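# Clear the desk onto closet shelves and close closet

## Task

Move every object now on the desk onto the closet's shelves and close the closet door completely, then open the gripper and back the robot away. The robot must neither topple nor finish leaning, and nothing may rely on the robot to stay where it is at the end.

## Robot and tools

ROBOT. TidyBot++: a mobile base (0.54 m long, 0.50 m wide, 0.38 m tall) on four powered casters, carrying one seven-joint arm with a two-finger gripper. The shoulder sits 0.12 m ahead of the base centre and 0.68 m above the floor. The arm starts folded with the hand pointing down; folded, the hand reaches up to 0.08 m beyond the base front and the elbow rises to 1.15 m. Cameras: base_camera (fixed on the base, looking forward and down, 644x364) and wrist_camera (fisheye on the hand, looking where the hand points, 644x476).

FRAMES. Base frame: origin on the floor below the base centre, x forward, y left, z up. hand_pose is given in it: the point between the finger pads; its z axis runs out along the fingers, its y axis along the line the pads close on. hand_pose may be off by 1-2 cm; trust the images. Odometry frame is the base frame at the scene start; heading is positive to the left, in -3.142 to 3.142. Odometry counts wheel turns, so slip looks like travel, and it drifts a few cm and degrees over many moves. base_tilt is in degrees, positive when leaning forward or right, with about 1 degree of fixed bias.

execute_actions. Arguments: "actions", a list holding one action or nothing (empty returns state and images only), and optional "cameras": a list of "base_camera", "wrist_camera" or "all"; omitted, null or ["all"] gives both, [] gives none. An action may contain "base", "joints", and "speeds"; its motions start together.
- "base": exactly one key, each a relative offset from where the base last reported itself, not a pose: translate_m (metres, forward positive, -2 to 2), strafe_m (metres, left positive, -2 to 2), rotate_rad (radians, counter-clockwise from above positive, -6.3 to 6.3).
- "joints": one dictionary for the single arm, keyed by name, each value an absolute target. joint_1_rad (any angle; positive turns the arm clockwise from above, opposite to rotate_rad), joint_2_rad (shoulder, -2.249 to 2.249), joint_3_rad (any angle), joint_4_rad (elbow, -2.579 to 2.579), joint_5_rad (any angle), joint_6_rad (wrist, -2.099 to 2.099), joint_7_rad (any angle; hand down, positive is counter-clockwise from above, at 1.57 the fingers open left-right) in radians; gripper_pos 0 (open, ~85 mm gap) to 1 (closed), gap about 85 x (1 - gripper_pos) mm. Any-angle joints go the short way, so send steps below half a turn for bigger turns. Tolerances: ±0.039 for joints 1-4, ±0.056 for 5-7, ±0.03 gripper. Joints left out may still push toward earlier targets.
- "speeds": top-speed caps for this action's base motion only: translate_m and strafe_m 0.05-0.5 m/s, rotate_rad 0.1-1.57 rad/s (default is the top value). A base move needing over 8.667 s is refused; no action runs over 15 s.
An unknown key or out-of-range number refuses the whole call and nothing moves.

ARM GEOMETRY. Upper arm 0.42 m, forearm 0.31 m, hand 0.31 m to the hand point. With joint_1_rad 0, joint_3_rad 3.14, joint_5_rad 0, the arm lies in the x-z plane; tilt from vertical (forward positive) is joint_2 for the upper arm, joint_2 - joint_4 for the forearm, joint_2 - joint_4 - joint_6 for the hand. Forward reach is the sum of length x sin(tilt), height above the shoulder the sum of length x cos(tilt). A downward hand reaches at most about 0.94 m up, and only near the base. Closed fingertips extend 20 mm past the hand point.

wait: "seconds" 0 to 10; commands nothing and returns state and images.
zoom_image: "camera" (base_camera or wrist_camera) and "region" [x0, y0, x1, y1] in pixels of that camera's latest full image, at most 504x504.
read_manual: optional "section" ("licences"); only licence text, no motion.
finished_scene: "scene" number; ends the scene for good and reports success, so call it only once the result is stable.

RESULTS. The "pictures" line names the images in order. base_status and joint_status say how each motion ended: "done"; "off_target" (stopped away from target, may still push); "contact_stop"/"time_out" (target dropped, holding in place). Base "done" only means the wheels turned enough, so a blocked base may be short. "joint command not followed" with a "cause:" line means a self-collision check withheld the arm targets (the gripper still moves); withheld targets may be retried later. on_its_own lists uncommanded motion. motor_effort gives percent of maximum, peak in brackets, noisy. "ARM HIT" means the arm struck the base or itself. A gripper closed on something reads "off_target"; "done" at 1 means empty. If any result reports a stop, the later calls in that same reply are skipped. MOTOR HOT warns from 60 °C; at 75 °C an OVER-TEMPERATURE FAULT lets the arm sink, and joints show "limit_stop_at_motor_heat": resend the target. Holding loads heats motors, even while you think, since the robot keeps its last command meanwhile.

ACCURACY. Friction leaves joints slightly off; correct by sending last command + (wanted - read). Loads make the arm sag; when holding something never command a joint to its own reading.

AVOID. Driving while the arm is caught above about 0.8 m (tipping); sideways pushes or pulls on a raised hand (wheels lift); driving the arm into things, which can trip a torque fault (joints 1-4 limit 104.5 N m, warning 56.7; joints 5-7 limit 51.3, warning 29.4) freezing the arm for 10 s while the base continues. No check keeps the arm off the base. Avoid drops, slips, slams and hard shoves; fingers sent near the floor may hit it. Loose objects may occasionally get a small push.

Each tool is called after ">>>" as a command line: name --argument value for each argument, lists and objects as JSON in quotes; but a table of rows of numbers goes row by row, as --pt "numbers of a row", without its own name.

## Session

>>> execute_actions --actions '[{"joints":{"joint_2_rad":-0.4,"joint_4_rad":-1.5,"joint_6_rad":-0.75}}]'

Scene clock: 2.33 s.
base_odometry: x=+0.000 y=+0.000 heading=+0.000 (m, m, rad; odometry frame)
base_tilt: forward=+0.2 right=-0.3 (deg)
base_status: not commanded
joint_positions: joint_1_rad=-0.012 joint_2_rad=-0.389 joint_3_rad=+3.125 joint_4_rad=-1.523 joint_5_rad=-0.045 joint_6_rad=-0.785 joint_7_rad=+1.560 gripper_pos=+0.000
joint_status: all done
motor_effort: joint_1_rad=+0(0) joint_2_rad=-6(7) joint_3_rad=+1(1) joint_4_rad=+21(21) joint_5_rad=+0(1) joint_6_rad=+9(8) joint_7_rad=+0(1) (%)
hand_pose: x=+0.5362 y=+0.0257 z=+1.0979 quat_wxyz=(-0.031, +0.819, +0.005, +0.573) (m; base frame)
pictures: base_camera, wrist_camera
camera_calibration (this result's frames):
wrist_camera: T_world_to_cam=[[0.000947387, -0.987079, -0.160234, 0.205141], [-0.323789, 0.1513, -0.933954, 1.24939], [0.946129, 0.0527668, -0.319461, -0.0265127], [0, 0, 0, 1]] pos_world=[0.429427, 0.014857, 1.19127]
Images, in order (width x height): base_camera 644x364, wrist_camera 644x476.

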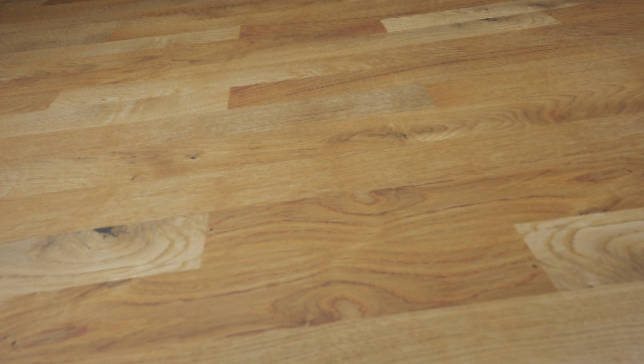

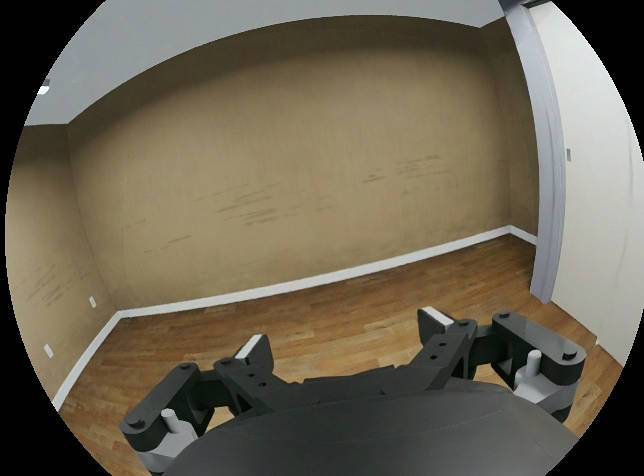

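>>> execute_actions --actions '[{"base":{"rotate_rad":-1.5},"joints":{"joint_5_rad":0.02,"joint_6_rad":-0.65,"joint_3_rad":3.15}}]'

Scene clock: 5.40 s.
base_odometry: x=+0.000 y=+0.000 heading=-1.499 (m, m, rad; odometry frame)
base_tilt: forward=+0.3 right=-0.3 (deg)
base_status: done
joint_positions: joint_1_rad=-0.012 joint_2_rad=-0.389 joint_3_rad=+3.138 joint_4_rad=-1.521 joint_5_rad=-0.003 joint_6_rad=-0.677 joint_7_rad=+1.560 gripper_pos=+0.000
joint_status: all done
motor_effort: joint_1_rad=+0(1) joint_2_rad=-6(8) joint_3_rad=+1(3) joint_4_rad=+22(22) joint_5_rad=+1(1) joint_6_rad=+9(10) joint_7_rad=+0(1) (%)
hand_pose: x=+0.5465 y=+0.0095 z=+1.1312 quat_wxyz=(-0.009, +0.786, +0.002, +0.618) (m; base frame)
pictures: base_camera, wrist_camera
camera_calibration (this result's frames):
wrist_camera: T_world_to_cam=[[-0.0140866, -0.991104, -0.132342, 0.171253], [-0.213613, 0.132283, -0.967921, 1.26473], [0.976817, 0.0146353, -0.213576, -0.160916], [0, 0, 0, 1]] pos_world=[0.429761, 0.00478203, 1.21246]
Images, in order (width x height): base_camera 644x364, wrist_camera 644x476.

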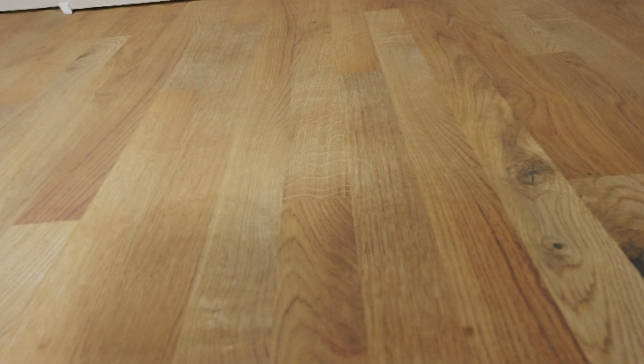

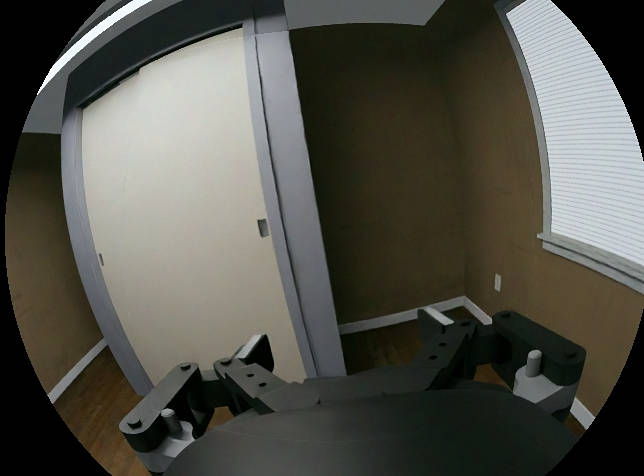

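>>> execute_actions --actions '[{"base":{"strafe_m":0.295},"joints":{"joint_1_rad":0,"joint_2_rad":-0.2,"joint_4_rad":-2.037,"joint_6_rad":0.28,"joint_7_rad":1.59,"gripper_pos":1}}]' --cameras '[]'

>>> execute_actions --actions '[{"base":{"translate_m":0.76}}]'

Scene clock: 9.80 s.
base_odometry: x=+0.294 y=+0.021 heading=-1.500 (m, m, rad; odometry frame)
base_tilt: forward=+0.3 right=-0.3 (deg)
base_status: done
joint_positions: joint_1_rad=-0.012 joint_2_rad=-0.207 joint_3_rad=+3.139 joint_4_rad=-2.014 joint_5_rad=-0.003 joint_6_rad=+0.246 joint_7_rad=+1.561 gripper_pos=+0.999
joint_status: all done
motor_effort: joint_1_rad=+0(2) joint_2_rad=-14(15) joint_3_rad=+1(3) joint_4_rad=+23(25) joint_5_rad=+1(1) joint_6_rad=+9(10) joint_7_rad=-1(0) (%)
hand_pose: x=+0.6495 y=+0.0093 z=+1.0230 quat_wxyz=(-0.009, +0.704, +0.001, +0.710) (m; base frame)
pictures: none
No camera images: the call's "cameras" was empty. Leave "cameras" out to get every camera's image.

Scene clock: 12.67 s.
base_odometry: x=+0.349 y=-0.737 heading=-1.499 (m, m, rad; odometry frame)
base_tilt: forward=+0.3 right=-0.3 (deg)
base_status: done
joint_positions: joint_1_rad=-0.012 joint_2_rad=-0.202 joint_3_rad=+3.139 joint_4_rad=-2.014 joint_5_rad=-0.003 joint_6_rad=+0.246 joint_7_rad=+1.561 gripper_pos=+0.999
joint_status: not commanded
motor_effort: joint_1_rad=+0(1) joint_2_rad=-15(16) joint_3_rad=+1(1) joint_4_rad=+22(24) joint_5_rad=+1(0) joint_6_rad=+9(10) joint_7_rad=-1(1) (%)
hand_pose: x=+0.6512 y=+0.0093 z=+1.0202 quat_wxyz=(-0.009, +0.705, +0.001, +0.709) (m; base frame)
pictures: base_camera, wrist_camera
camera_calibration (this result's frames):
wrist_camera: T_world_to_cam=[[0.015225, -0.990775, -0.134656, 0.141114], [0.0258683, 0.135017, -0.990506, 1.04673], [0.999549, 0.0115971, 0.0276853, -0.547799], [0, 0, 0, 1]] pos_world=[0.518327, 0.00483977, 1.07096]
Images, in order (width x height): base_camera 644x364, wrist_camera 644x476.

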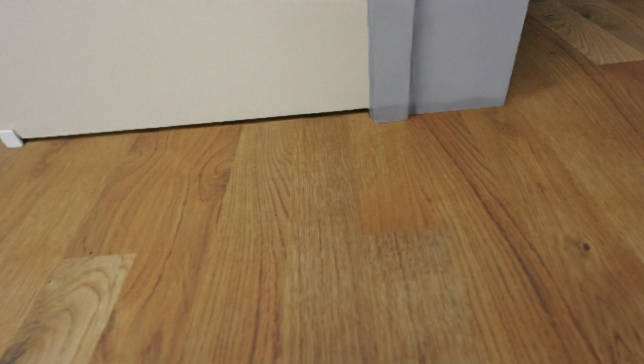

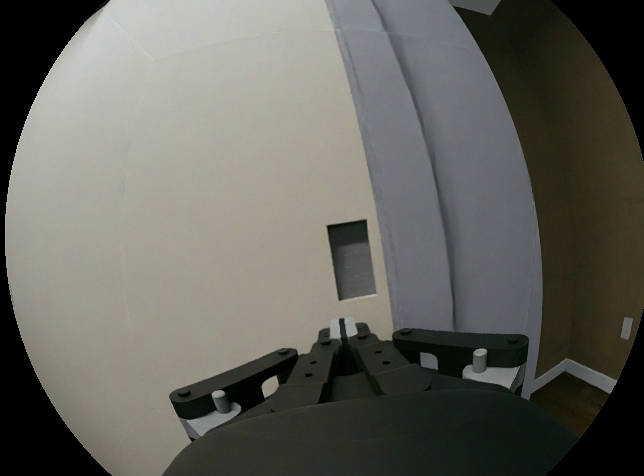

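>>> execute_actions --actions '[{"base":{"rotate_rad":0.013},"joints":{"joint_4_rad":-1.90,"joint_6_rad":0.12}}]' --cameras '[]'

>>> execute_actions --actions '[{"base":{"strafe_m":-0.025}}]' --cameras '[]'

>>> execute_actions --actions '[{"base":{"translate_m":0.07},"speeds":{"translate_m":0.15}}]'

Scene clock: 17.17 s.
base_odometry: x=+0.349 y=-0.737 heading=-1.487 (m, m, rad; odometry frame)
base_tilt: forward=+0.3 right=-0.3 (deg)
base_status: done
joint_positions: joint_1_rad=-0.011 joint_2_rad=-0.202 joint_3_rad=+3.139 joint_4_rad=-1.920 joint_5_rad=-0.003 joint_6_rad=+0.157 joint_7_rad=+1.561 gripper_pos=+0.999
joint_status: all done
motor_effort: joint_1_rad=+0(1) joint_2_rad=-15(14) joint_3_rad=+0(2) joint_4_rad=+24(24) joint_5_rad=+0(0) joint_6_rad=+9(10) joint_7_rad=-1(1) (%)
hand_pose: x=+0.6569 y=+0.0089 z=+1.0507 quat_wxyz=(-0.009, +0.704, +0.001, +0.710) (m; base frame)
pictures: none
No camera images: the call's "cameras" was empty. Leave "cameras" out to get every camera's image.

Scene clock: 17.97 s.
base_odometry: x=+0.324 y=-0.740 heading=-1.487 (m, m, rad; odometry frame)
base_tilt: forward=+0.3 right=-0.3 (deg)
base_status: done
joint_positions: joint_1_rad=-0.008 joint_2_rad=-0.202 joint_3_rad=+3.140 joint_4_rad=-1.920 joint_5_rad=-0.003 joint_6_rad=+0.156 joint_7_rad=+1.561 gripper_pos=+0.999
joint_status: not commanded
motor_effort: joint_1_rad=+0(1) joint_2_rad=-14(14) joint_3_rad=+0(3) joint_4_rad=+24(24) joint_5_rad=+1(1) joint_6_rad=+9(10) joint_7_rad=+0(0) (%)
hand_pose: x=+0.6569 y=+0.0064 z=+1.0504 quat_wxyz=(-0.007, +0.704, -0.001, +0.710) (m; base frame)
pictures: none
No camera images: the call's "cameras" was empty. Leave "cameras" out to get every camera's image.

Scene clock: 19.10 s.
base_odometry: x=+0.329 y=-0.810 heading=-1.487 (m, m, rad; odometry frame)
base_tilt: forward=+0.3 right=-0.3 (deg)
base_status: done
joint_positions: joint_1_rad=-0.008 joint_2_rad=-0.200 joint_3_rad=+3.140 joint_4_rad=-1.920 joint_5_rad=-0.003 joint_6_rad=+0.155 joint_7_rad=+1.561 gripper_pos=+0.999
joint_status: not commanded
motor_effort: joint_1_rad=+0(0) joint_2_rad=-14(17) joint_3_rad=+0(1) joint_4_rad=+24(25) joint_5_rad=+1(1) joint_6_rad=+9(10) joint_7_rad=+0(1) (%)
hand_pose: x=+0.6577 y=+0.0064 z=+1.0491 quat_wxyz=(-0.007, +0.705, -0.001, +0.709) (m; base frame)
pictures: base_camera, wrist_camera
camera_calibration (this result's frames):
wrist_camera: T_world_to_cam=[[0.010044, -0.990785, -0.135068, 0.145818], [0.0274569, 0.135297, -0.990425, 1.07448], [0.999573, 0.00623924, 0.0285628, -0.555991], [0, 0, 0, 1]] pos_world=[0.524787, 0.0025682, 1.09977]
Images, in order (width x height): base_camera 644x364, wrist_camera 644x476.

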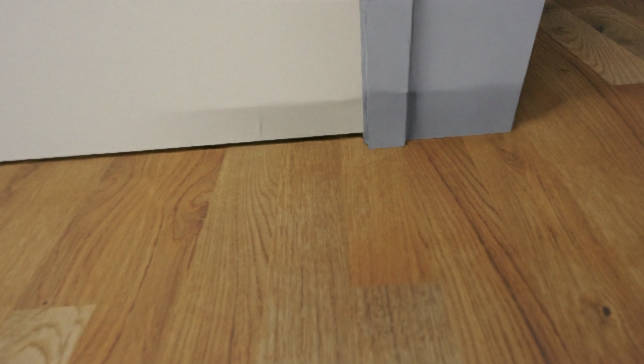

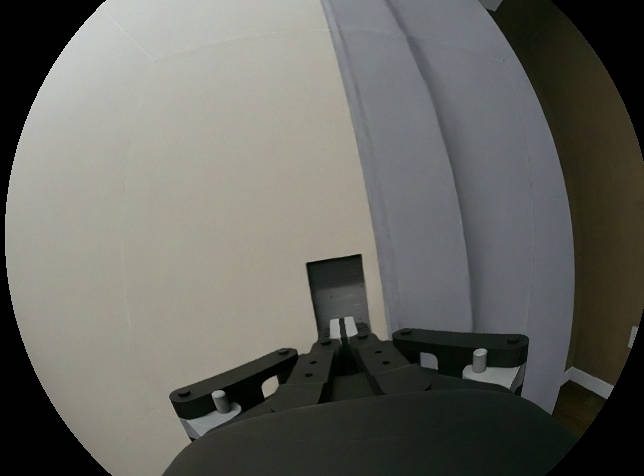

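>>> execute_actions --actions '[{"joints":{"joint_7_rad":3.17}}]' --cameras '[]'

>>> execute_actions --actions '[{"base":{"translate_m":0.045},"speeds":{"translate_m":0.05}}]' --cameras '["wrist_camera"]'

Scene clock: 22.17 s.
base_odometry: x=+0.329 y=-0.810 heading=-1.487 (m, m, rad; odometry frame)
base_tilt: forward=+0.3 right=-0.3 (deg)
base_status: not commanded
joint_positions: joint_1_rad=-0.008 joint_2_rad=-0.200 joint_3_rad=+3.140 joint_4_rad=-1.920 joint_5_rad=-0.003 joint_6_rad=+0.155 joint_7_rad=+3.160 gripper_pos=+0.999
joint_status: all done
motor_effort: joint_1_rad=-1(0) joint_2_rad=-15(14) joint_3_rad=+0(1) joint_4_rad=+23(24) joint_5_rad=+0(0) joint_6_rad=+10(9) joint_7_rad=-1(0) (%)
hand_pose: x=+0.6577 y=+0.0064 z=+1.0491 quat_wxyz=(+0.503, +0.492, +0.505, +0.500) (m; base frame)
pictures: none
No camera images: the call's "cameras" was empty. Leave "cameras" out to get every camera's image.

Scene clock: 23.53 s.
base_odometry: x=+0.333 y=-0.855 heading=-1.487 (m, m, rad; odometry frame)
base_tilt: forward=+0.3 right=-0.3 (deg)
base_status: done
joint_positions: joint_1_rad=-0.008 joint_2_rad=-0.200 joint_3_rad=+3.140 joint_4_rad=-1.920 joint_5_rad=-0.003 joint_6_rad=+0.155 joint_7_rad=+3.160 gripper_pos=+0.999
joint_status: not commanded
motor_effort: joint_1_rad=+0(1) joint_2_rad=-15(18) joint_3_rad=+0(1) joint_4_rad=+24(23) joint_5_rad=+0(0) joint_6_rad=+9(9) joint_7_rad=-1(1) (%)
hand_pose: x=+0.6576 y=+0.0064 z=+1.0491 quat_wxyz=(+0.503, +0.492, +0.505, +0.500) (m; base frame)
pictures: wrist_camera
camera_calibration (this result's frames):
wrist_camera: T_world_to_cam=[[-0.00402372, -0.107446, 0.994203, -1.0353], [0.0326959, -0.993693, -0.107259, 0.151655], [0.999457, 0.0320748, 0.00751139, -0.533959], [0, 0, 0, 1]] pos_world=[0.524545, 0.0565861, 1.04958]
Images, in order (width x height): wrist_camera 644x476.

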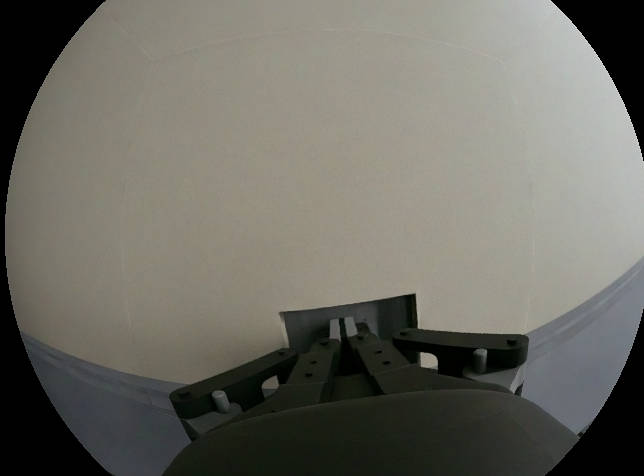

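>>> execute_actions --actions '[{"base":{"translate_m":0.012},"speeds":{"translate_m":0.05}}]' --cameras '[]'

>>> execute_actions --actions '[{"base":{"strafe_m":0.25},"speeds":{"strafe_m":0.1}}]'

Scene clock: 25.57 s.
base_odometry: x=+0.334 y=-0.867 heading=-1.487 (m, m, rad; odometry frame)
base_tilt: forward=+0.3 right=-0.3 (deg)
base_status: done
joint_positions: joint_1_rad=-0.008 joint_2_rad=-0.220 joint_3_rad=+3.140 joint_4_rad=-1.921 joint_5_rad=-0.003 joint_6_rad=+0.139 joint_7_rad=+3.160 gripper_pos=+0.999
joint_status: not commanded
motor_effort: joint_1_rad=+0(0) joint_2_rad=-10(14) joint_3_rad=+1(1) joint_4_rad=+25(30) joint_5_rad=+0(1) joint_6_rad=+10(12) joint_7_rad=-1(1) (%)
hand_pose: x=+0.6501 y=+0.0063 z=+1.0545 quat_wxyz=(+0.504, +0.491, +0.504, +0.501) (m; base frame)
pictures: none
No camera images: the call's "cameras" was empty. Leave "cameras" out to get every camera's image.

Scene clock: 28.63 s.
base_odometry: x=+0.583 y=-0.846 heading=-1.487 (m, m, rad; odometry frame)
base_tilt: forward=+0.2 right=-0.3 (deg)
base_status: done
joint_positions: joint_1_rad=+0.009 joint_2_rad=-0.230 joint_3_rad=+3.157 joint_4_rad=-1.918 joint_5_rad=-0.003 joint_6_rad=+0.123 joint_7_rad=+3.160 gripper_pos=+0.999
joint_status: not commanded
motor_effort: joint_1_rad=-1(7) joint_2_rad=-5(12) joint_3_rad=+0(6) joint_4_rad=+31(32) joint_5_rad=+0(1) joint_6_rad=+15(14) joint_7_rad=-1(0) (%)
hand_pose: x=+0.6468 y=-0.0132 z=+1.0563 quat_wxyz=(+0.511, +0.502, +0.495, +0.492) (m; base frame)
pictures: base_camera, wrist_camera
camera_calibration (this result's frames):
wrist_camera: T_world_to_cam=[[-0.00790241, -0.111048, 0.993784, -1.04173], [-0.00125992, -0.993813, -0.111061, 0.159296], [0.999968, -0.00212974, 0.0077136, -0.52351], [0, 0, 0, 1]] pos_world=[0.515461, 0.0415136, 1.05698]
Images, in order (width x height): base_camera 644x364, wrist_camera 644x476.

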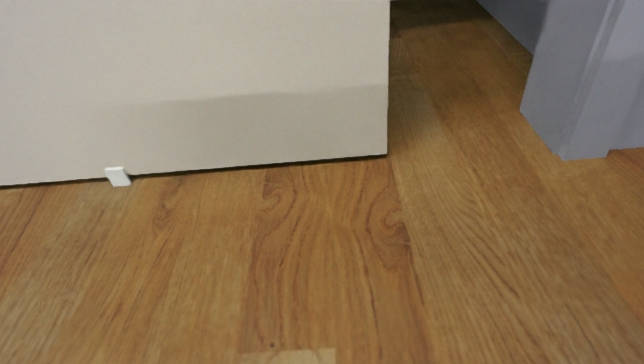

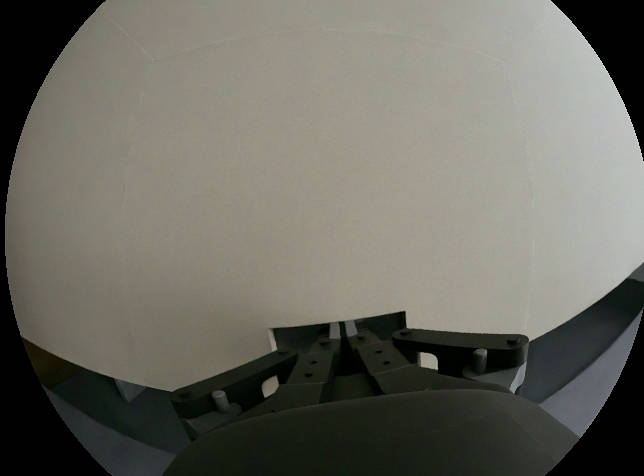

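>>> execute_actions --actions '[{"base":{"translate_m":-0.009},"speeds":{"translate_m":0.05}}]' --cameras '[]'

>>> execute_actions --actions '[{"base":{"strafe_m":0.28},"speeds":{"strafe_m":0.12}}]' --cameras '["base_camera"]'

>>> execute_actions --actions '[{"base":{"translate_m":-0.25}}]' --cameras '[]'

>>> execute_actions --actions '[{"base":{"strafe_m":-0.31},"joints":{"joint_7_rad":1.57,"gripper_pos":0,"joint_6_rad":-0.1,"joint_3_rad":3.13}}]'

Scene clock: 31.13 s.
base_odometry: x=+0.583 y=-0.837 heading=-1.488 (m, m, rad; odometry frame)
base_tilt: forward=+0.3 right=-0.3 (deg)
base_status: done
joint_positions: joint_1_rad=+0.009 joint_2_rad=-0.208 joint_3_rad=+3.157 joint_4_rad=-1.905 joint_5_rad=-0.003 joint_6_rad=+0.123 joint_7_rad=+3.160 gripper_pos=+0.999
joint_status: not commanded
motor_effort: joint_1_rad=+0(1) joint_2_rad=-12(15) joint_3_rad=+1(2) joint_4_rad=+23(31) joint_5_rad=+1(1) joint_6_rad=+9(13) joint_7_rad=-1(1) (%)
hand_pose: x=+0.6552 y=-0.0133 z=+1.0531 quat_wxyz=(+0.509, +0.504, +0.497, +0.490) (m; base frame)
pictures: none
No camera images: the call's "cameras" was empty. Leave "cameras" out to get every camera's image.

Scene clock: 34.10 s.
base_odometry: x=+0.862 y=-0.814 heading=-1.487 (m, m, rad; odometry frame)
base_tilt: forward=+0.2 right=-0.3 (deg)
base_status: done
joint_positions: joint_1_rad=+0.011 joint_2_rad=-0.222 joint_3_rad=+3.163 joint_4_rad=-1.915 joint_5_rad=-0.003 joint_6_rad=+0.123 joint_7_rad=+3.160 gripper_pos=+0.999
joint_status: not commanded
motor_effort: joint_1_rad=-1(7) joint_2_rad=-7(14) joint_3_rad=+0(7) joint_4_rad=+31(32) joint_5_rad=+1(2) joint_6_rad=+14(15) joint_7_rad=+0(0) (%)
hand_pose: x=+0.6497 y=-0.0170 z=+1.0545 quat_wxyz=(+0.511, +0.505, +0.495, +0.490) (m; base frame)
pictures: base_camera
Images, in order (width x height): base_camera 644x364.

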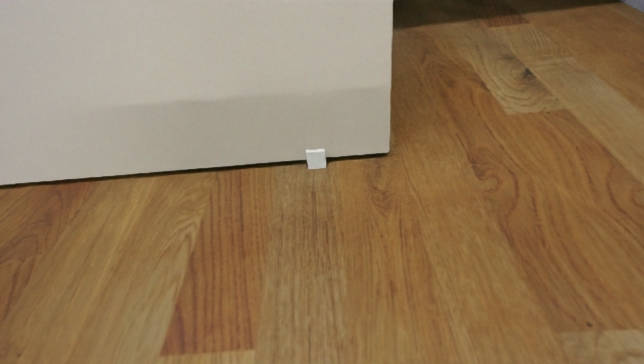

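Scene clock: 35.87 s.
base_odometry: x=+0.841 y=-0.564 heading=-1.488 (m, m, rad; odometry frame)
base_tilt: forward=+0.3 right=-0.3 (deg)
base_status: done
joint_positions: joint_1_rad=+0.010 joint_2_rad=-0.202 joint_3_rad=+3.163 joint_4_rad=-1.903 joint_5_rad=-0.003 joint_6_rad=+0.123 joint_7_rad=+3.160 gripper_pos=+0.999
joint_status: not commanded
motor_effort: joint_1_rad=+0(1) joint_2_rad=-14(19) joint_3_rad=+0(0) joint_4_rad=+23(30) joint_5_rad=+0(0) joint_6_rad=+9(13) joint_7_rad=-1(1) (%)
hand_pose: x=+0.6576 y=-0.0169 z=+1.0511 quat_wxyz=(+0.509, +0.507, +0.497, +0.488) (m; base frame)
pictures: none
No camera images: the call's "cameras" was empty. Leave "cameras" out to get every camera's image.

Scene clock: 37.93 s.
base_odometry: x=+0.532 y=-0.590 heading=-1.488 (m, m, rad; odometry frame)
base_tilt: forward=+0.3 right=-0.3 (deg)
base_status: done
joint_positions: joint_1_rad=+0.010 joint_2_rad=-0.202 joint_3_rad=+3.153 joint_4_rad=-1.903 joint_5_rad=-0.003 joint_6_rad=-0.065 joint_7_rad=+1.580 gripper_pos=+0.000
joint_status: all done
motor_effort: joint_1_rad=+0(2) joint_2_rad=-14(14) joint_3_rad=+1(3) joint_4_rad=+23(24) joint_5_rad=+0(1) joint_6_rad=+9(10) joint_7_rad=-1(0) (%)
hand_pose: x=+0.6517 y=-0.0102 z=+0.9927 quat_wxyz=(+0.008, +0.773, -0.006, +0.635) (m; base frame)
pictures: base_camera, wrist_camera
camera_calibration (this result's frames):
wrist_camera: T_world_to_cam=[[-0.0424672, -0.992192, -0.117265, 0.138416], [-0.167718, 0.122785, -0.978159, 1.1359], [0.98492, -0.0218722, -0.171623, -0.340289], [0, 0, 0, 1]] pos_world=[0.531547, -0.00957902, 1.06892]
Images, in order (width x height): base_camera 644x364, wrist_camera 644x476.

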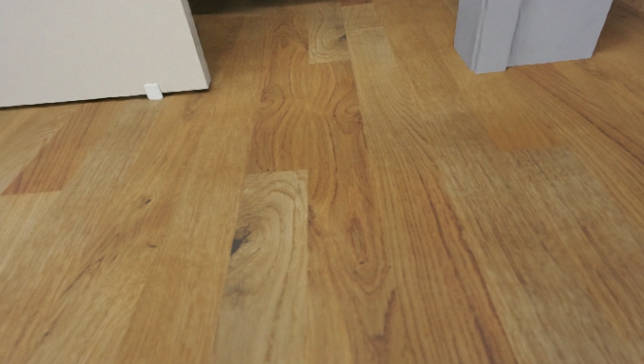

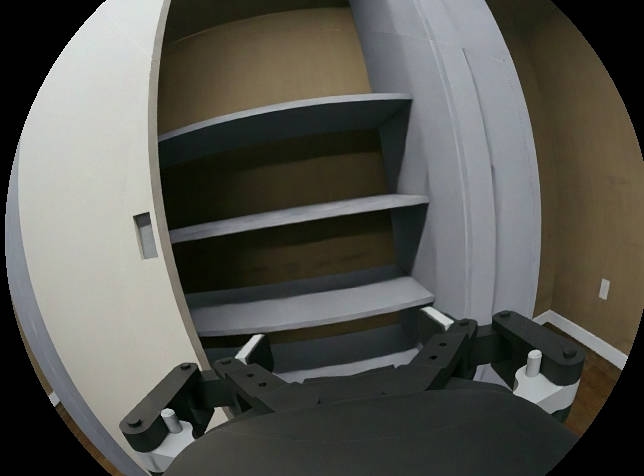

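>>> execute_actions --actions '[{"base":{"rotate_rad":3.158},"joints":{"joint_2_rad":-0.3,"joint_4_rad":-1.3,"joint_6_rad":-0.9}}]'

Scene clock: 43.63 s.
base_odometry: x=+0.532 y=-0.590 heading=+1.669 (m, m, rad; odometry frame)
base_tilt: forward=+0.3 right=-0.3 (deg)
base_status: done
joint_positions: joint_1_rad=+0.009 joint_2_rad=-0.285 joint_3_rad=+3.144 joint_4_rad=-1.327 joint_5_rad=-0.003 joint_6_rad=-0.862 joint_7_rad=+1.580 gripper_pos=+0.000
joint_status: all done
motor_effort: joint_1_rad=+0(2) joint_2_rad=-8(17) joint_3_rad=+0(1) joint_4_rad=+20(25) joint_5_rad=+1(1) joint_6_rad=+9(9) joint_7_rad=+0(0) (%)
hand_pose: x=+0.5663 y=-0.0036 z=+1.1424 quat_wxyz=(+0.004, +0.815, -0.001, +0.580) (m; base frame)
pictures: base_camera, wrist_camera
camera_calibration (this result's frames):
wrist_camera: T_world_to_cam=[[-0.0473004, -0.992644, -0.111449, 0.154948], [-0.301754, 0.120561, -0.945732, 1.30602], [0.952212, -0.0111034, -0.305236, -0.0591192], [0, 0, 0, 1]] pos_world=[0.45772, -0.00430301, 1.23437]
Images, in order (width x height): base_camera 644x364, wrist_camera 644x476.

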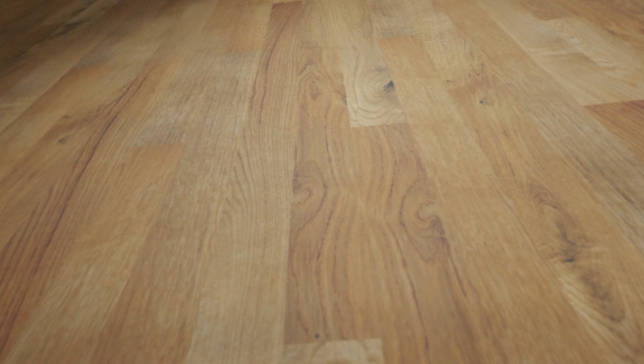

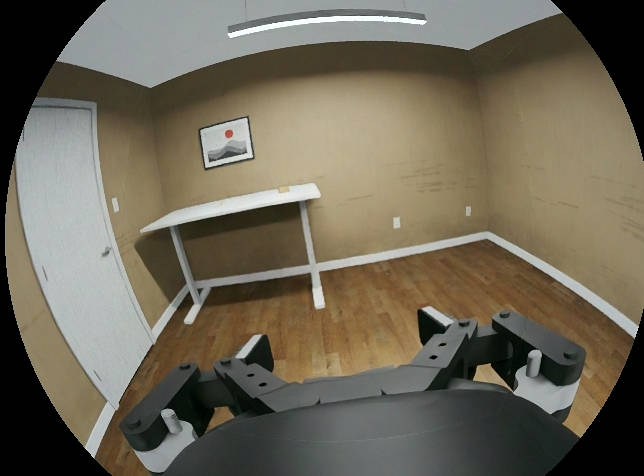

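>>> execute_actions --actions '[{"base":{"translate_m":1.7},"joints":{"joint_6_rad":-1.1}}]' --cameras '[]'

>>> execute_actions --actions '[{"base":{"strafe_m":0.55}}]'

Scene clock: 49.97 s.
base_odometry: x=+0.363 y=+1.102 heading=+1.670 (m, m, rad; odometry frame)
base_tilt: forward=+0.3 right=-0.3 (deg)
base_status: done
joint_positions: joint_1_rad=+0.009 joint_2_rad=-0.297 joint_3_rad=+3.144 joint_4_rad=-1.320 joint_5_rad=-0.003 joint_6_rad=-1.086 joint_7_rad=+1.580 gripper_pos=+0.000
joint_status: all done
motor_effort: joint_1_rad=+0(0) joint_2_rad=-8(11) joint_3_rad=+0(1) joint_4_rad=+20(21) joint_5_rad=+1(1) joint_6_rad=+8(9) joint_7_rad=-1(1) (%)
hand_pose: x=+0.5318 y=-0.0031 z=+1.0882 quat_wxyz=(+0.003, +0.870, -0.001, +0.494) (m; base frame)
pictures: none
No camera images: the call's "cameras" was empty. Leave "cameras" out to get every camera's image.

Scene clock: 52.43 s.
base_odometry: x=-0.184 y=+1.048 heading=+1.670 (m, m, rad; odometry frame)
base_tilt: forward=+0.3 right=-0.3 (deg)
base_status: done
joint_positions: joint_1_rad=+0.009 joint_2_rad=-0.297 joint_3_rad=+3.142 joint_4_rad=-1.320 joint_5_rad=-0.001 joint_6_rad=-1.086 joint_7_rad=+1.580 gripper_pos=+0.000
joint_status: not commanded
motor_effort: joint_1_rad=+0(1) joint_2_rad=-8(9) joint_3_rad=+1(2) joint_4_rad=+20(20) joint_5_rad=+1(2) joint_6_rad=+8(8) joint_7_rad=-1(0) (%)
hand_pose: x=+0.5318 y=-0.0022 z=+1.0882 quat_wxyz=(+0.004, +0.870, +0.000, +0.494) (m; base frame)
pictures: base_camera, wrist_camera
camera_calibration (this result's frames):
wrist_camera: T_world_to_cam=[[-0.0669356, -0.9928, -0.0993328, 0.145923], [-0.488211, 0.119413, -0.864517, 1.25496], [0.870155, -0.00937156, -0.492689, 0.204813], [0, 0, 0, 1]] pos_world=[0.444236, -0.00306736, 1.20034]
Images, in order (width x height): base_camera 644x364, wrist_camera 644x476.

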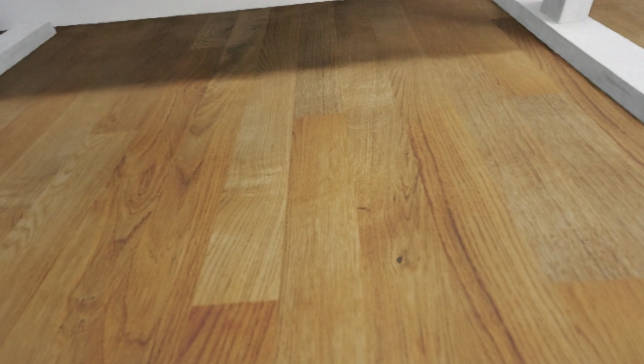

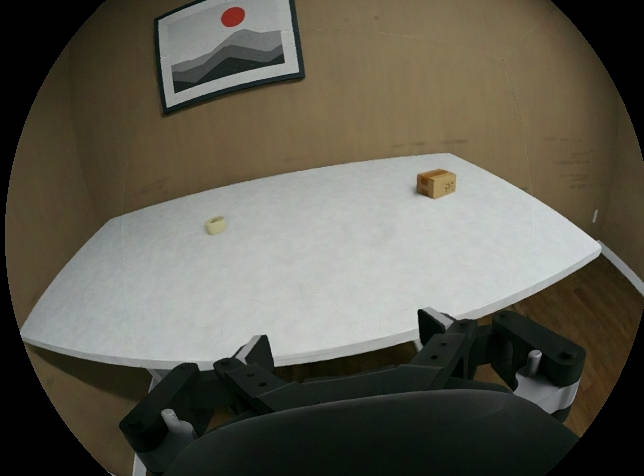

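>>> execute_actions --actions '[{"base":{"strafe_m":0.263},"joints":{"joint_2_rad":0.03,"joint_4_rad":-1.115,"joint_6_rad":-1.03}}]' --cameras '["wrist_camera"]'

>>> execute_actions --actions '[{"base":{"translate_m":0.22},"speeds":{"translate_m":0.3}}]' --cameras '["wrist_camera"]'

Scene clock: 57.70 s.
base_odometry: x=-0.446 y=+1.022 heading=+1.670 (m, m, rad; odometry frame)
base_tilt: forward=+0.3 right=-0.3 (deg)
base_status: done
joint_positions: joint_1_rad=+0.005 joint_2_rad=+0.036 joint_3_rad=+3.140 joint_4_rad=-1.144 joint_5_rad=+0.000 joint_6_rad=-1.067 joint_7_rad=+1.580 gripper_pos=+0.000
joint_status: all done
motor_effort: joint_1_rad=+0(2) joint_2_rad=-20(24) joint_3_rad=+0(3) joint_4_rad=+21(22) joint_5_rad=+1(2) joint_6_rad=+7(8) joint_7_rad=+0(1) (%)
hand_pose: x=+0.6674 y=-0.0002 z=+1.0274 quat_wxyz=(+0.002, +0.902, +0.003, +0.433) (m; base frame)
pictures: wrist_camera
camera_calibration (this result's frames):
wrist_camera: T_world_to_cam=[[-0.0742268, -0.99318, -0.0899094, 0.146086], [-0.603054, 0.116509, -0.789146, 1.26757], [0.79424, -0.00435561, -0.607589, 0.225603], [0, 0, 0, 1]] pos_world=[0.596073, -0.00161043, 1.15051]
Images, in order (width x height): wrist_camera 644x476.

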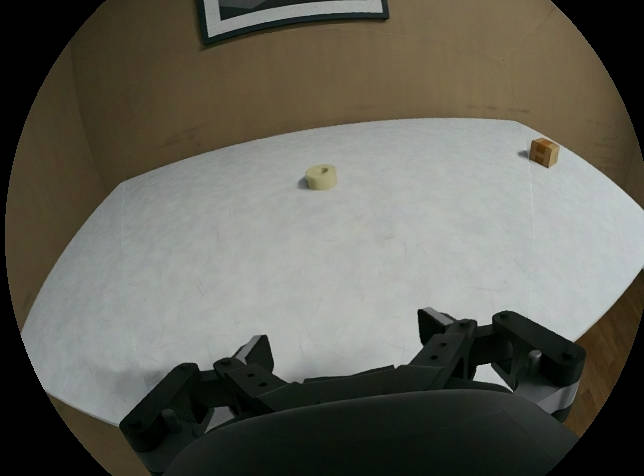

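Scene clock: 59.40 s.
base_odometry: x=-0.468 y=+1.241 heading=+1.670 (m, m, rad; odometry frame)
base_tilt: forward=+0.3 right=-0.3 (deg)
base_status: done
joint_positions: joint_1_rad=+0.005 joint_2_rad=+0.033 joint_3_rad=+3.140 joint_4_rad=-1.141 joint_5_rad=+0.000 joint_6_rad=-1.064 joint_7_rad=+1.580 gripper_pos=+0.000
joint_status: not commanded
motor_effort: joint_1_rad=+0(2) joint_2_rad=-21(22) joint_3_rad=+0(1) joint_4_rad=+21(22) joint_5_rad=+1(0) joint_6_rad=+7(8) joint_7_rad=+0(0) (%)
hand_pose: x=+0.6674 y=-0.0002 z=+1.0306 quat_wxyz=(+0.002, +0.900, +0.003, +0.436) (m; base frame)
pictures: wrist_camera
camera_calibration (this result's frames):
wrist_camera: T_world_to_cam=[[-0.0735428, -0.993183, -0.0904396, 0.146465], [-0.597014, 0.116485, -0.793729, 1.27081], [0.798853, -0.00437941, -0.60151, 0.218203], [0, 0, 0, 1]] pos_world=[0.595149, -0.00160712, 1.15317]
Images, in order (width x height): wrist_camera 644x476.

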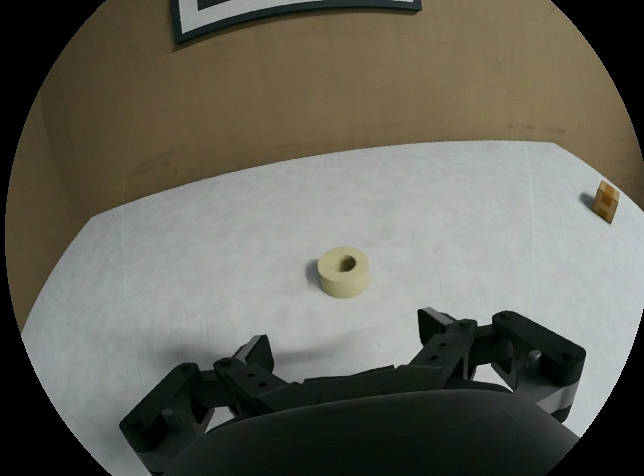

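>>> execute_actions --actions '[{"base":{"translate_m":0.09},"speeds":{"translate_m":0.2},"joints":{"joint_2_rad":0.105,"joint_1_rad":0.03}}]' --cameras '["wrist_camera"]'

Scene clock: 63.20 s.
base_odometry: x=-0.477 y=+1.330 heading=+1.670 (m, m, rad; odometry frame)
base_tilt: forward=+0.3 right=-0.3 (deg)
base_status: done
joint_positions: joint_1_rad=+0.017 joint_2_rad=+0.110 joint_3_rad=+3.140 joint_4_rad=-1.138 joint_5_rad=+0.000 joint_6_rad=-1.064 joint_7_rad=+1.580 gripper_pos=+0.000
joint_status: all done
motor_effort: joint_1_rad=+0(2) joint_2_rad=-23(28) joint_3_rad=+0(1) joint_4_rad=+21(22) joint_5_rad=+1(2) joint_6_rad=+7(8) joint_7_rad=-1(0) (%)
hand_pose: x=+0.6930 y=-0.0073 z=+0.9899 quat_wxyz=(+0.005, +0.915, -0.003, +0.403) (m; base frame)
pictures: wrist_camera
camera_calibration (this result's frames):
wrist_camera: T_world_to_cam=[[-0.0917942, -0.99212, -0.0852694, 0.145232], [-0.651008, 0.124588, -0.748777, 1.24759], [0.753501, -0.0132224, -0.657314, 0.259801], [0, 0, 0, 1]] pos_world=[0.629762, -0.00791208, 1.11732]
Images, in order (width x height): wrist_camera 644x476.

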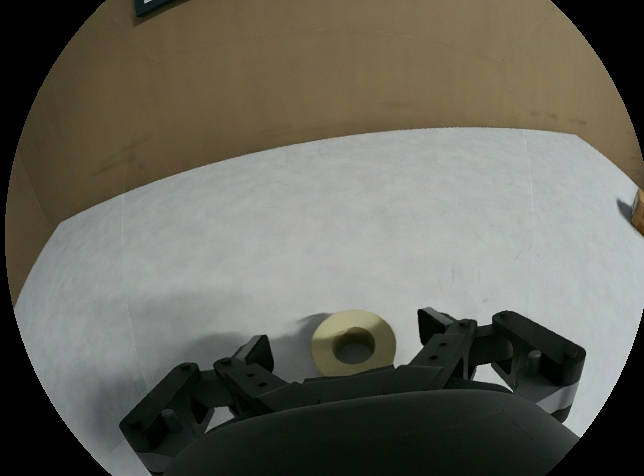

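>>> execute_actions --actions '[{"joints":{"joint_2_rad":0.135,"joint_4_rad":-1.175}}]' --cameras '["wrist_camera"]'

Scene clock: 65.90 s.
base_odometry: x=-0.477 y=+1.330 heading=+1.670 (m, m, rad; odometry frame)
base_tilt: forward=+0.3 right=-0.3 (deg)
base_status: not commanded
joint_positions: joint_1_rad=+0.017 joint_2_rad=+0.126 joint_3_rad=+3.140 joint_4_rad=-1.156 joint_5_rad=+0.000 joint_6_rad=-1.064 joint_7_rad=+1.580 gripper_pos=+0.000
joint_status: all done
motor_effort: joint_1_rad=+0(0) joint_2_rad=-24(25) joint_3_rad=+0(0) joint_4_rad=+22(22) joint_5_rad=+1(0) joint_6_rad=+7(7) joint_7_rad=-1(0) (%)
hand_pose: x=+0.6956 y=-0.0073 z=+0.9706 quat_wxyz=(+0.004, +0.922, -0.003, +0.387) (m; base frame)
pictures: wrist_camera
camera_calibration (this result's frames):
wrist_camera: T_world_to_cam=[[-0.0947372, -0.992074, -0.0825455, 0.143186], [-0.676893, 0.124995, -0.725391, 1.23017], [0.729959, -0.012847, -0.68337, 0.286844], [0, 0, 0, 1]] pos_world=[0.636871, -0.00802902, 1.10019]
Images, in order (width x height): wrist_camera 644x476.

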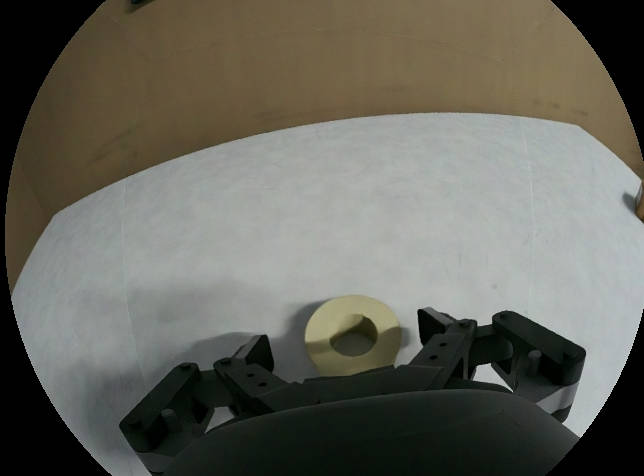

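Matches scene 1's height. Grasp.

>>> execute_actions --actions '[{"joints":{"gripper_pos":1}}]' --cameras '[]'

>>> execute_actions --actions '[{"joints":{"joint_2_rad":0.02}}]' --cameras '["wrist_camera"]'

Scene clock: 68.37 s.
base_odometry: x=-0.477 y=+1.330 heading=+1.670 (m, m, rad; odometry frame)
base_tilt: forward=+0.3 right=-0.3 (deg)
base_status: not commanded
joint_positions: joint_1_rad=+0.017 joint_2_rad=+0.125 joint_3_rad=+3.140 joint_4_rad=-1.156 joint_5_rad=+0.000 joint_6_rad=-1.058 joint_7_rad=+1.580 gripper_pos=+0.486
joint_status: gripper_pos off_target (ended at +0.486, target +1.000)
motor_effort: joint_1_rad=+0(1) joint_2_rad=-23(24) joint_3_rad=+0(1) joint_4_rad=+20(21) joint_5_rad=+1(2) joint_6_rad=+6(7) joint_7_rad=+0(0) (%)
hand_pose: x=+0.6965 y=-0.0073 z=+0.9723 quat_wxyz=(+0.004, +0.921, -0.003, +0.390) (m; base frame)
pictures: none
No camera images: the call's "cameras" was empty. Leave "cameras" out to get every camera's image.

Scene clock: 69.43 s.
base_odometry: x=-0.477 y=+1.330 heading=+1.670 (m, m, rad; odometry frame)
base_tilt: forward=+0.3 right=-0.3 (deg)
base_status: not commanded
joint_positions: joint_1_rad=+0.017 joint_2_rad=+0.018 joint_3_rad=+3.140 joint_4_rad=-1.159 joint_5_rad=+0.000 joint_6_rad=-1.058 joint_7_rad=+1.580 gripper_pos=+0.486
joint_status: all done
motor_effort: joint_1_rad=+0(0) joint_2_rad=-20(28) joint_3_rad=+0(0) joint_4_rad=+22(23) joint_5_rad=+1(1) joint_6_rad=+7(8) joint_7_rad=+1(1) (%)
hand_pose: x=+0.6619 y=-0.0067 z=+1.0315 quat_wxyz=(+0.005, +0.899, -0.003, +0.438) (m; base frame)
pictures: wrist_camera
camera_calibration (this result's frames):
wrist_camera: T_world_to_cam=[[-0.0850537, -0.992235, -0.0907446, 0.147624], [-0.591833, 0.123578, -0.796532, 1.2685], [0.801561, -0.0140424, -0.597748, 0.217369], [0, 0, 0, 1]] pos_world=[0.589059, -0.00722851, 1.15373]
Images, in order (width x height): wrist_camera 644x476.

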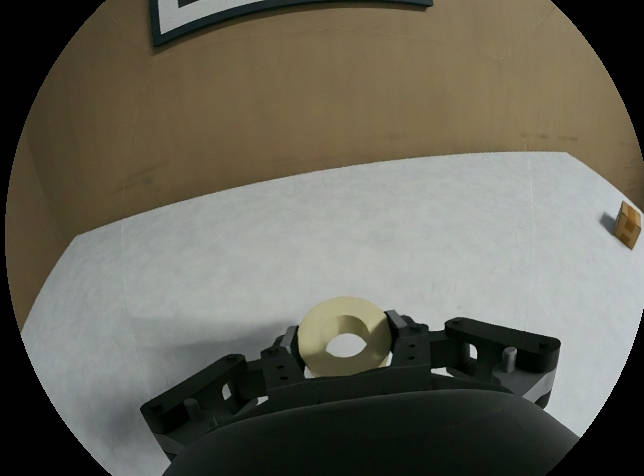

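>>> execute_actions --actions '[{"base":{"rotate_rad":0.37},"joints":{"joint_1_rad":-0.01}}]' --cameras '[]'

>>> execute_actions --actions '[{"base":{"translate_m":-2.0}}]' --cameras '[]'

>>> execute_actions --actions '[{"base":{"rotate_rad":2.772},"joints":{"joint_2_rad":0.25,"joint_4_rad":-1.585,"joint_6_rad":-0.48}}]' --cameras '["wrist_camera"]'

>>> execute_actions --actions '[{"base":{"translate_m":0.42}}]'

Scene clock: 74.77 s.
base_odometry: x=-0.477 y=+1.330 heading=+2.040 (m, m, rad; odometry frame)
base_tilt: forward=+0.3 right=-0.3 (deg)
base_status: done
joint_positions: joint_1_rad=-0.010 joint_2_rad=+0.018 joint_3_rad=+3.136 joint_4_rad=-1.159 joint_5_rad=+0.000 joint_6_rad=-1.058 joint_7_rad=+1.580 gripper_pos=+0.486
joint_status: all done
motor_effort: joint_1_rad=+0(2) joint_2_rad=-20(22) joint_3_rad=+0(3) joint_4_rad=+21(22) joint_5_rad=+1(2) joint_6_rad=+8(8) joint_7_rad=+0(0) (%)
hand_pose: x=+0.6618 y=+0.0096 z=+1.0315 quat_wxyz=(-0.001, +0.899, +0.011, +0.438) (m; base frame)
pictures: none
No camera images: the call's "cameras" was empty. Leave "cameras" out to get every camera's image.

Scene clock: 80.13 s.
base_odometry: x=+0.428 y=-0.453 heading=+2.040 (m, m, rad; odometry frame)
base_tilt: forward=+0.3 right=-0.3 (deg)
base_status: done
joint_positions: joint_1_rad=-0.010 joint_2_rad=+0.019 joint_3_rad=+3.136 joint_4_rad=-1.159 joint_5_rad=+0.000 joint_6_rad=-1.058 joint_7_rad=+1.580 gripper_pos=+0.486
joint_status: not commanded
motor_effort: joint_1_rad=+0(1) joint_2_rad=-19(25) joint_3_rad=+0(0) joint_4_rad=+22(23) joint_5_rad=+1(0) joint_6_rad=+8(8) joint_7_rad=-1(0) (%)
hand_pose: x=+0.6621 y=+0.0096 z=+1.0311 quat_wxyz=(-0.001, +0.899, +0.011, +0.438) (m; base frame)
pictures: none
No camera images: the call's "cameras" was empty. Leave "cameras" out to get every camera's image.

Scene clock: 83.37 s.
base_odometry: x=+0.428 y=-0.453 heading=-1.471 (m, m, rad; odometry frame)
base_tilt: forward=+0.3 right=-0.3 (deg)
base_status: done
joint_positions: joint_1_rad=-0.015 joint_2_rad=+0.266 joint_3_rad=+3.135 joint_4_rad=-1.561 joint_5_rad=+0.000 joint_6_rad=-0.511 joint_7_rad=+1.580 gripper_pos=+0.486
joint_status: all done
motor_effort: joint_1_rad=+0(4) joint_2_rad=-30(37) joint_3_rad=+0(3) joint_4_rad=+21(23) joint_5_rad=+1(1) joint_6_rad=+7(8) joint_7_rad=-1(0) (%)
hand_pose: x=+0.7577 y=+0.0148 z=+0.7920 quat_wxyz=(-0.003, +0.920, +0.014, +0.391) (m; base frame)
pictures: wrist_camera
camera_calibration (this result's frames):
wrist_camera: T_world_to_cam=[[-0.0578154, -0.994782, -0.0840548, 0.129468], [-0.67491, 0.100988, -0.730957, 1.14309], [0.735632, 0.0144688, -0.677227, 0.11013], [0, 0, 0, 1]] pos_world=[0.697953, 0.011761, 0.921015]
Images, in order (width x height): wrist_camera 644x476.

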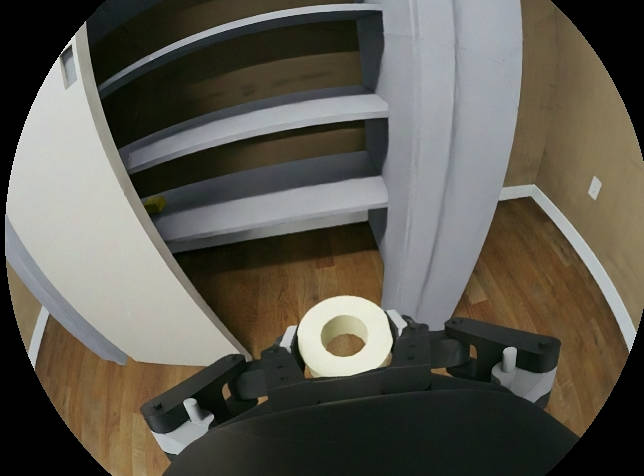

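Scene clock: 85.53 s.
base_odometry: x=+0.470 y=-0.871 heading=-1.471 (m, m, rad; odometry frame)
base_tilt: forward=+0.3 right=-0.3 (deg)
base_status: done
joint_positions: joint_1_rad=-0.015 joint_2_rad=+0.258 joint_3_rad=+3.135 joint_4_rad=-1.562 joint_5_rad=+0.000 joint_6_rad=-0.511 joint_7_rad=+1.580 gripper_pos=+0.486
joint_status: not commanded
motor_effort: joint_1_rad=-1(1) joint_2_rad=-29(33) joint_3_rad=+0(1) joint_4_rad=+21(23) joint_5_rad=+1(1) joint_6_rad=+7(8) joint_7_rad=+0(0) (%)
hand_pose: x=+0.7564 y=+0.0147 z=+0.7963 quat_wxyz=(-0.003, +0.919, +0.014, +0.394) (m; base frame)
pictures: base_camera, wrist_camera
camera_calibration (this result's frames):
wrist_camera: T_world_to_cam=[[-0.0572635, -0.994775, -0.0845172, 0.129682], [-0.670129, 0.10105, -0.735334, 1.14521], [0.740033, 0.0145296, -0.672414, 0.106887], [0, 0, 0, 1]] pos_world=[0.695765, 0.0117278, 0.924945]
Images, in order (width x height): base_camera 644x364, wrist_camera 644x476.

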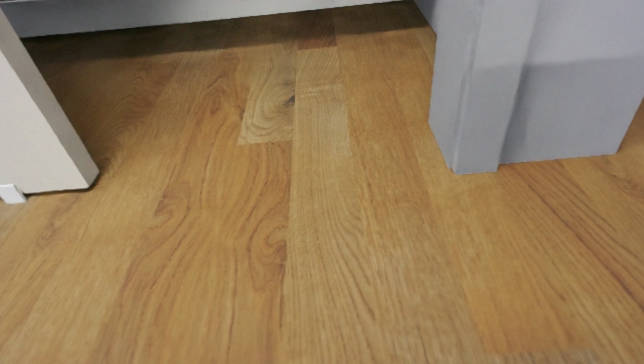

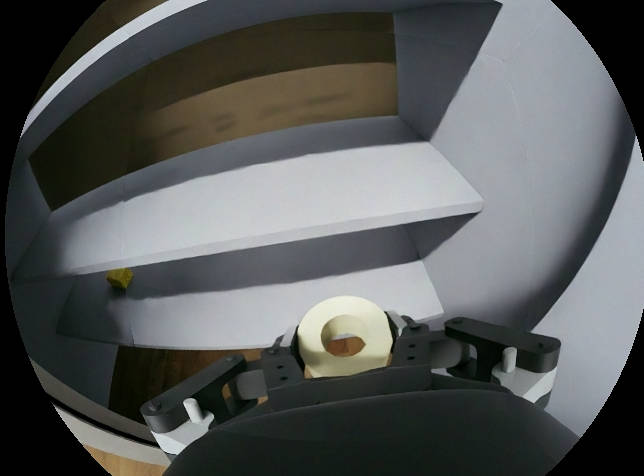

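>>> execute_actions --actions '[{"base":{"translate_m":0.29},"speeds":{"translate_m":0.2},"joints":{"joint_2_rad":0.32,"joint_6_rad":-0.43}}]'

>>> execute_actions --actions '[{"joints":{"joint_2_rad":0.375,"joint_6_rad":-0.375}}]' --cameras '[]'

Scene clock: 90.80 s.
base_odometry: x=+0.499 y=-1.160 heading=-1.470 (m, m, rad; odometry frame)
base_tilt: forward=+0.3 right=-0.3 (deg)
base_status: done
joint_positions: joint_1_rad=-0.015 joint_2_rad=+0.320 joint_3_rad=+3.135 joint_4_rad=-1.563 joint_5_rad=+0.000 joint_6_rad=-0.465 joint_7_rad=+1.580 gripper_pos=+0.486
joint_status: all done
motor_effort: joint_1_rad=+0(2) joint_2_rad=-29(32) joint_3_rad=+0(1) joint_4_rad=+21(23) joint_5_rad=+0(1) joint_6_rad=+7(9) joint_7_rad=+0(0) (%)
hand_pose: x=+0.7722 y=+0.0150 z=+0.7665 quat_wxyz=(-0.003, +0.922, +0.014, +0.387) (m; base frame)
pictures: base_camera, wrist_camera
camera_calibration (this result's frames):
wrist_camera: T_world_to_cam=[[-0.0587175, -0.994767, -0.0836087, 0.128783], [-0.682166, 0.101131, -0.72417, 1.13464], [0.728836, 0.0145136, -0.684535, 0.0930295], [0, 0, 0, 1]] pos_world=[0.71377, 0.0120115, 0.89612]
Images, in order (width x height): base_camera 644x364, wrist_camera 644x476.

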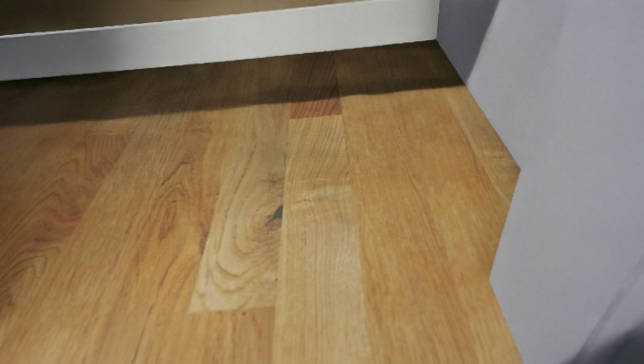

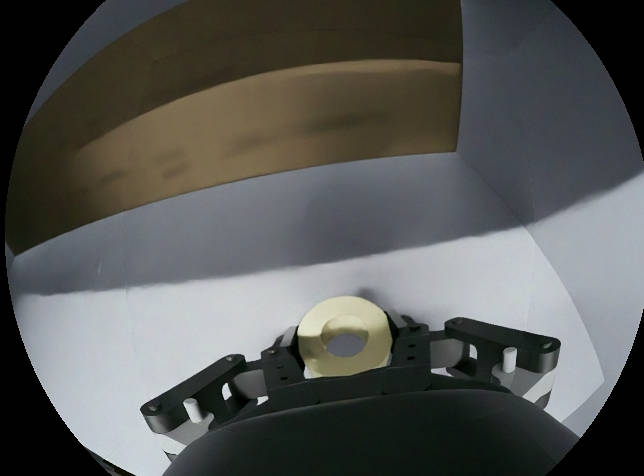

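Scene clock: 91.67 s.
base_odometry: x=+0.499 y=-1.160 heading=-1.470 (m, m, rad; odometry frame)
base_tilt: forward=+0.3 right=-0.3 (deg)
base_status: not commanded
joint_positions: joint_1_rad=-0.015 joint_2_rad=+0.372 joint_3_rad=+3.135 joint_4_rad=-1.563 joint_5_rad=+0.000 joint_6_rad=-0.411 joint_7_rad=+1.580 gripper_pos=+0.486
joint_status: all done
motor_effort: joint_1_rad=+0(0) joint_2_rad=-32(34) joint_3_rad=+0(0) joint_4_rad=+21(21) joint_5_rad=+0(1) joint_6_rad=+7(8) joint_7_rad=-1(1) (%)
hand_pose: x=+0.7877 y=+0.0153 z=+0.7442 quat_wxyz=(-0.003, +0.922, +0.014, +0.388) (m; base frame)
pictures: none
No camera images: the call's "cameras" was empty. Leave "cameras" out to get every camera's image.

>>> execute_actions --actions '[{"joints":{"joint_2_rad":0.415,"joint_6_rad":-0.335}}]' --cameras '["wrist_camera"]'

Scene clock: 95.10 s.
base_odometry: x=+0.499 y=-1.160 heading=-1.470 (m, m, rad; odometry frame)
base_tilt: forward=+0.3 right=-0.3 (deg)
base_status: not commanded
joint_positions: joint_1_rad=-0.015 joint_2_rad=+0.400 joint_3_rad=+3.135 joint_4_rad=-1.563 joint_5_rad=+0.000 joint_6_rad=-0.365 joint_7_rad=+1.580 gripper_pos=+0.486
joint_status: all done
motor_effort: joint_1_rad=+0(0) joint_2_rad=-30(34) joint_3_rad=+0(0) joint_4_rad=+19(21) joint_5_rad=+1(1) joint_6_rad=+6(7) joint_7_rad=+0(1) (%)
hand_pose: x=+0.7993 y=+0.0155 z=+0.7351 quat_wxyz=(-0.003, +0.918, +0.013, +0.395) (m; base frame)
pictures: wrist_camera
camera_calibration (this result's frames):
wrist_camera: T_world_to_cam=[[-0.0572618, -0.994677, -0.0856643, 0.128588], [-0.667916, 0.101942, -0.737222, 1.12849], [0.74203, 0.0150019, -0.670198, 0.0307294], [0, 0, 0, 1]] pos_world=[0.738296, 0.0124017, 0.863556]
Images, in order (width x height): wrist_camera 644x476.

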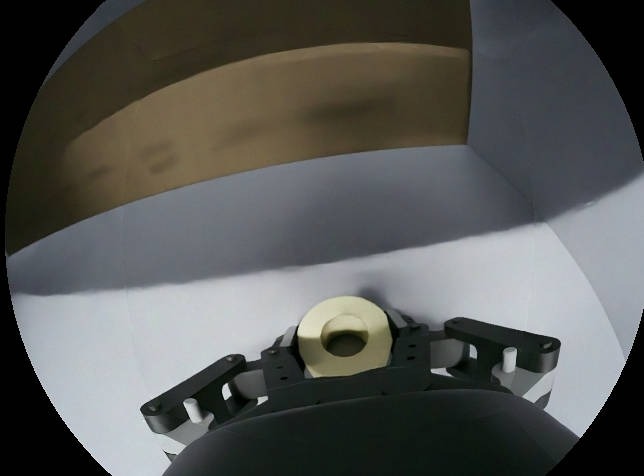

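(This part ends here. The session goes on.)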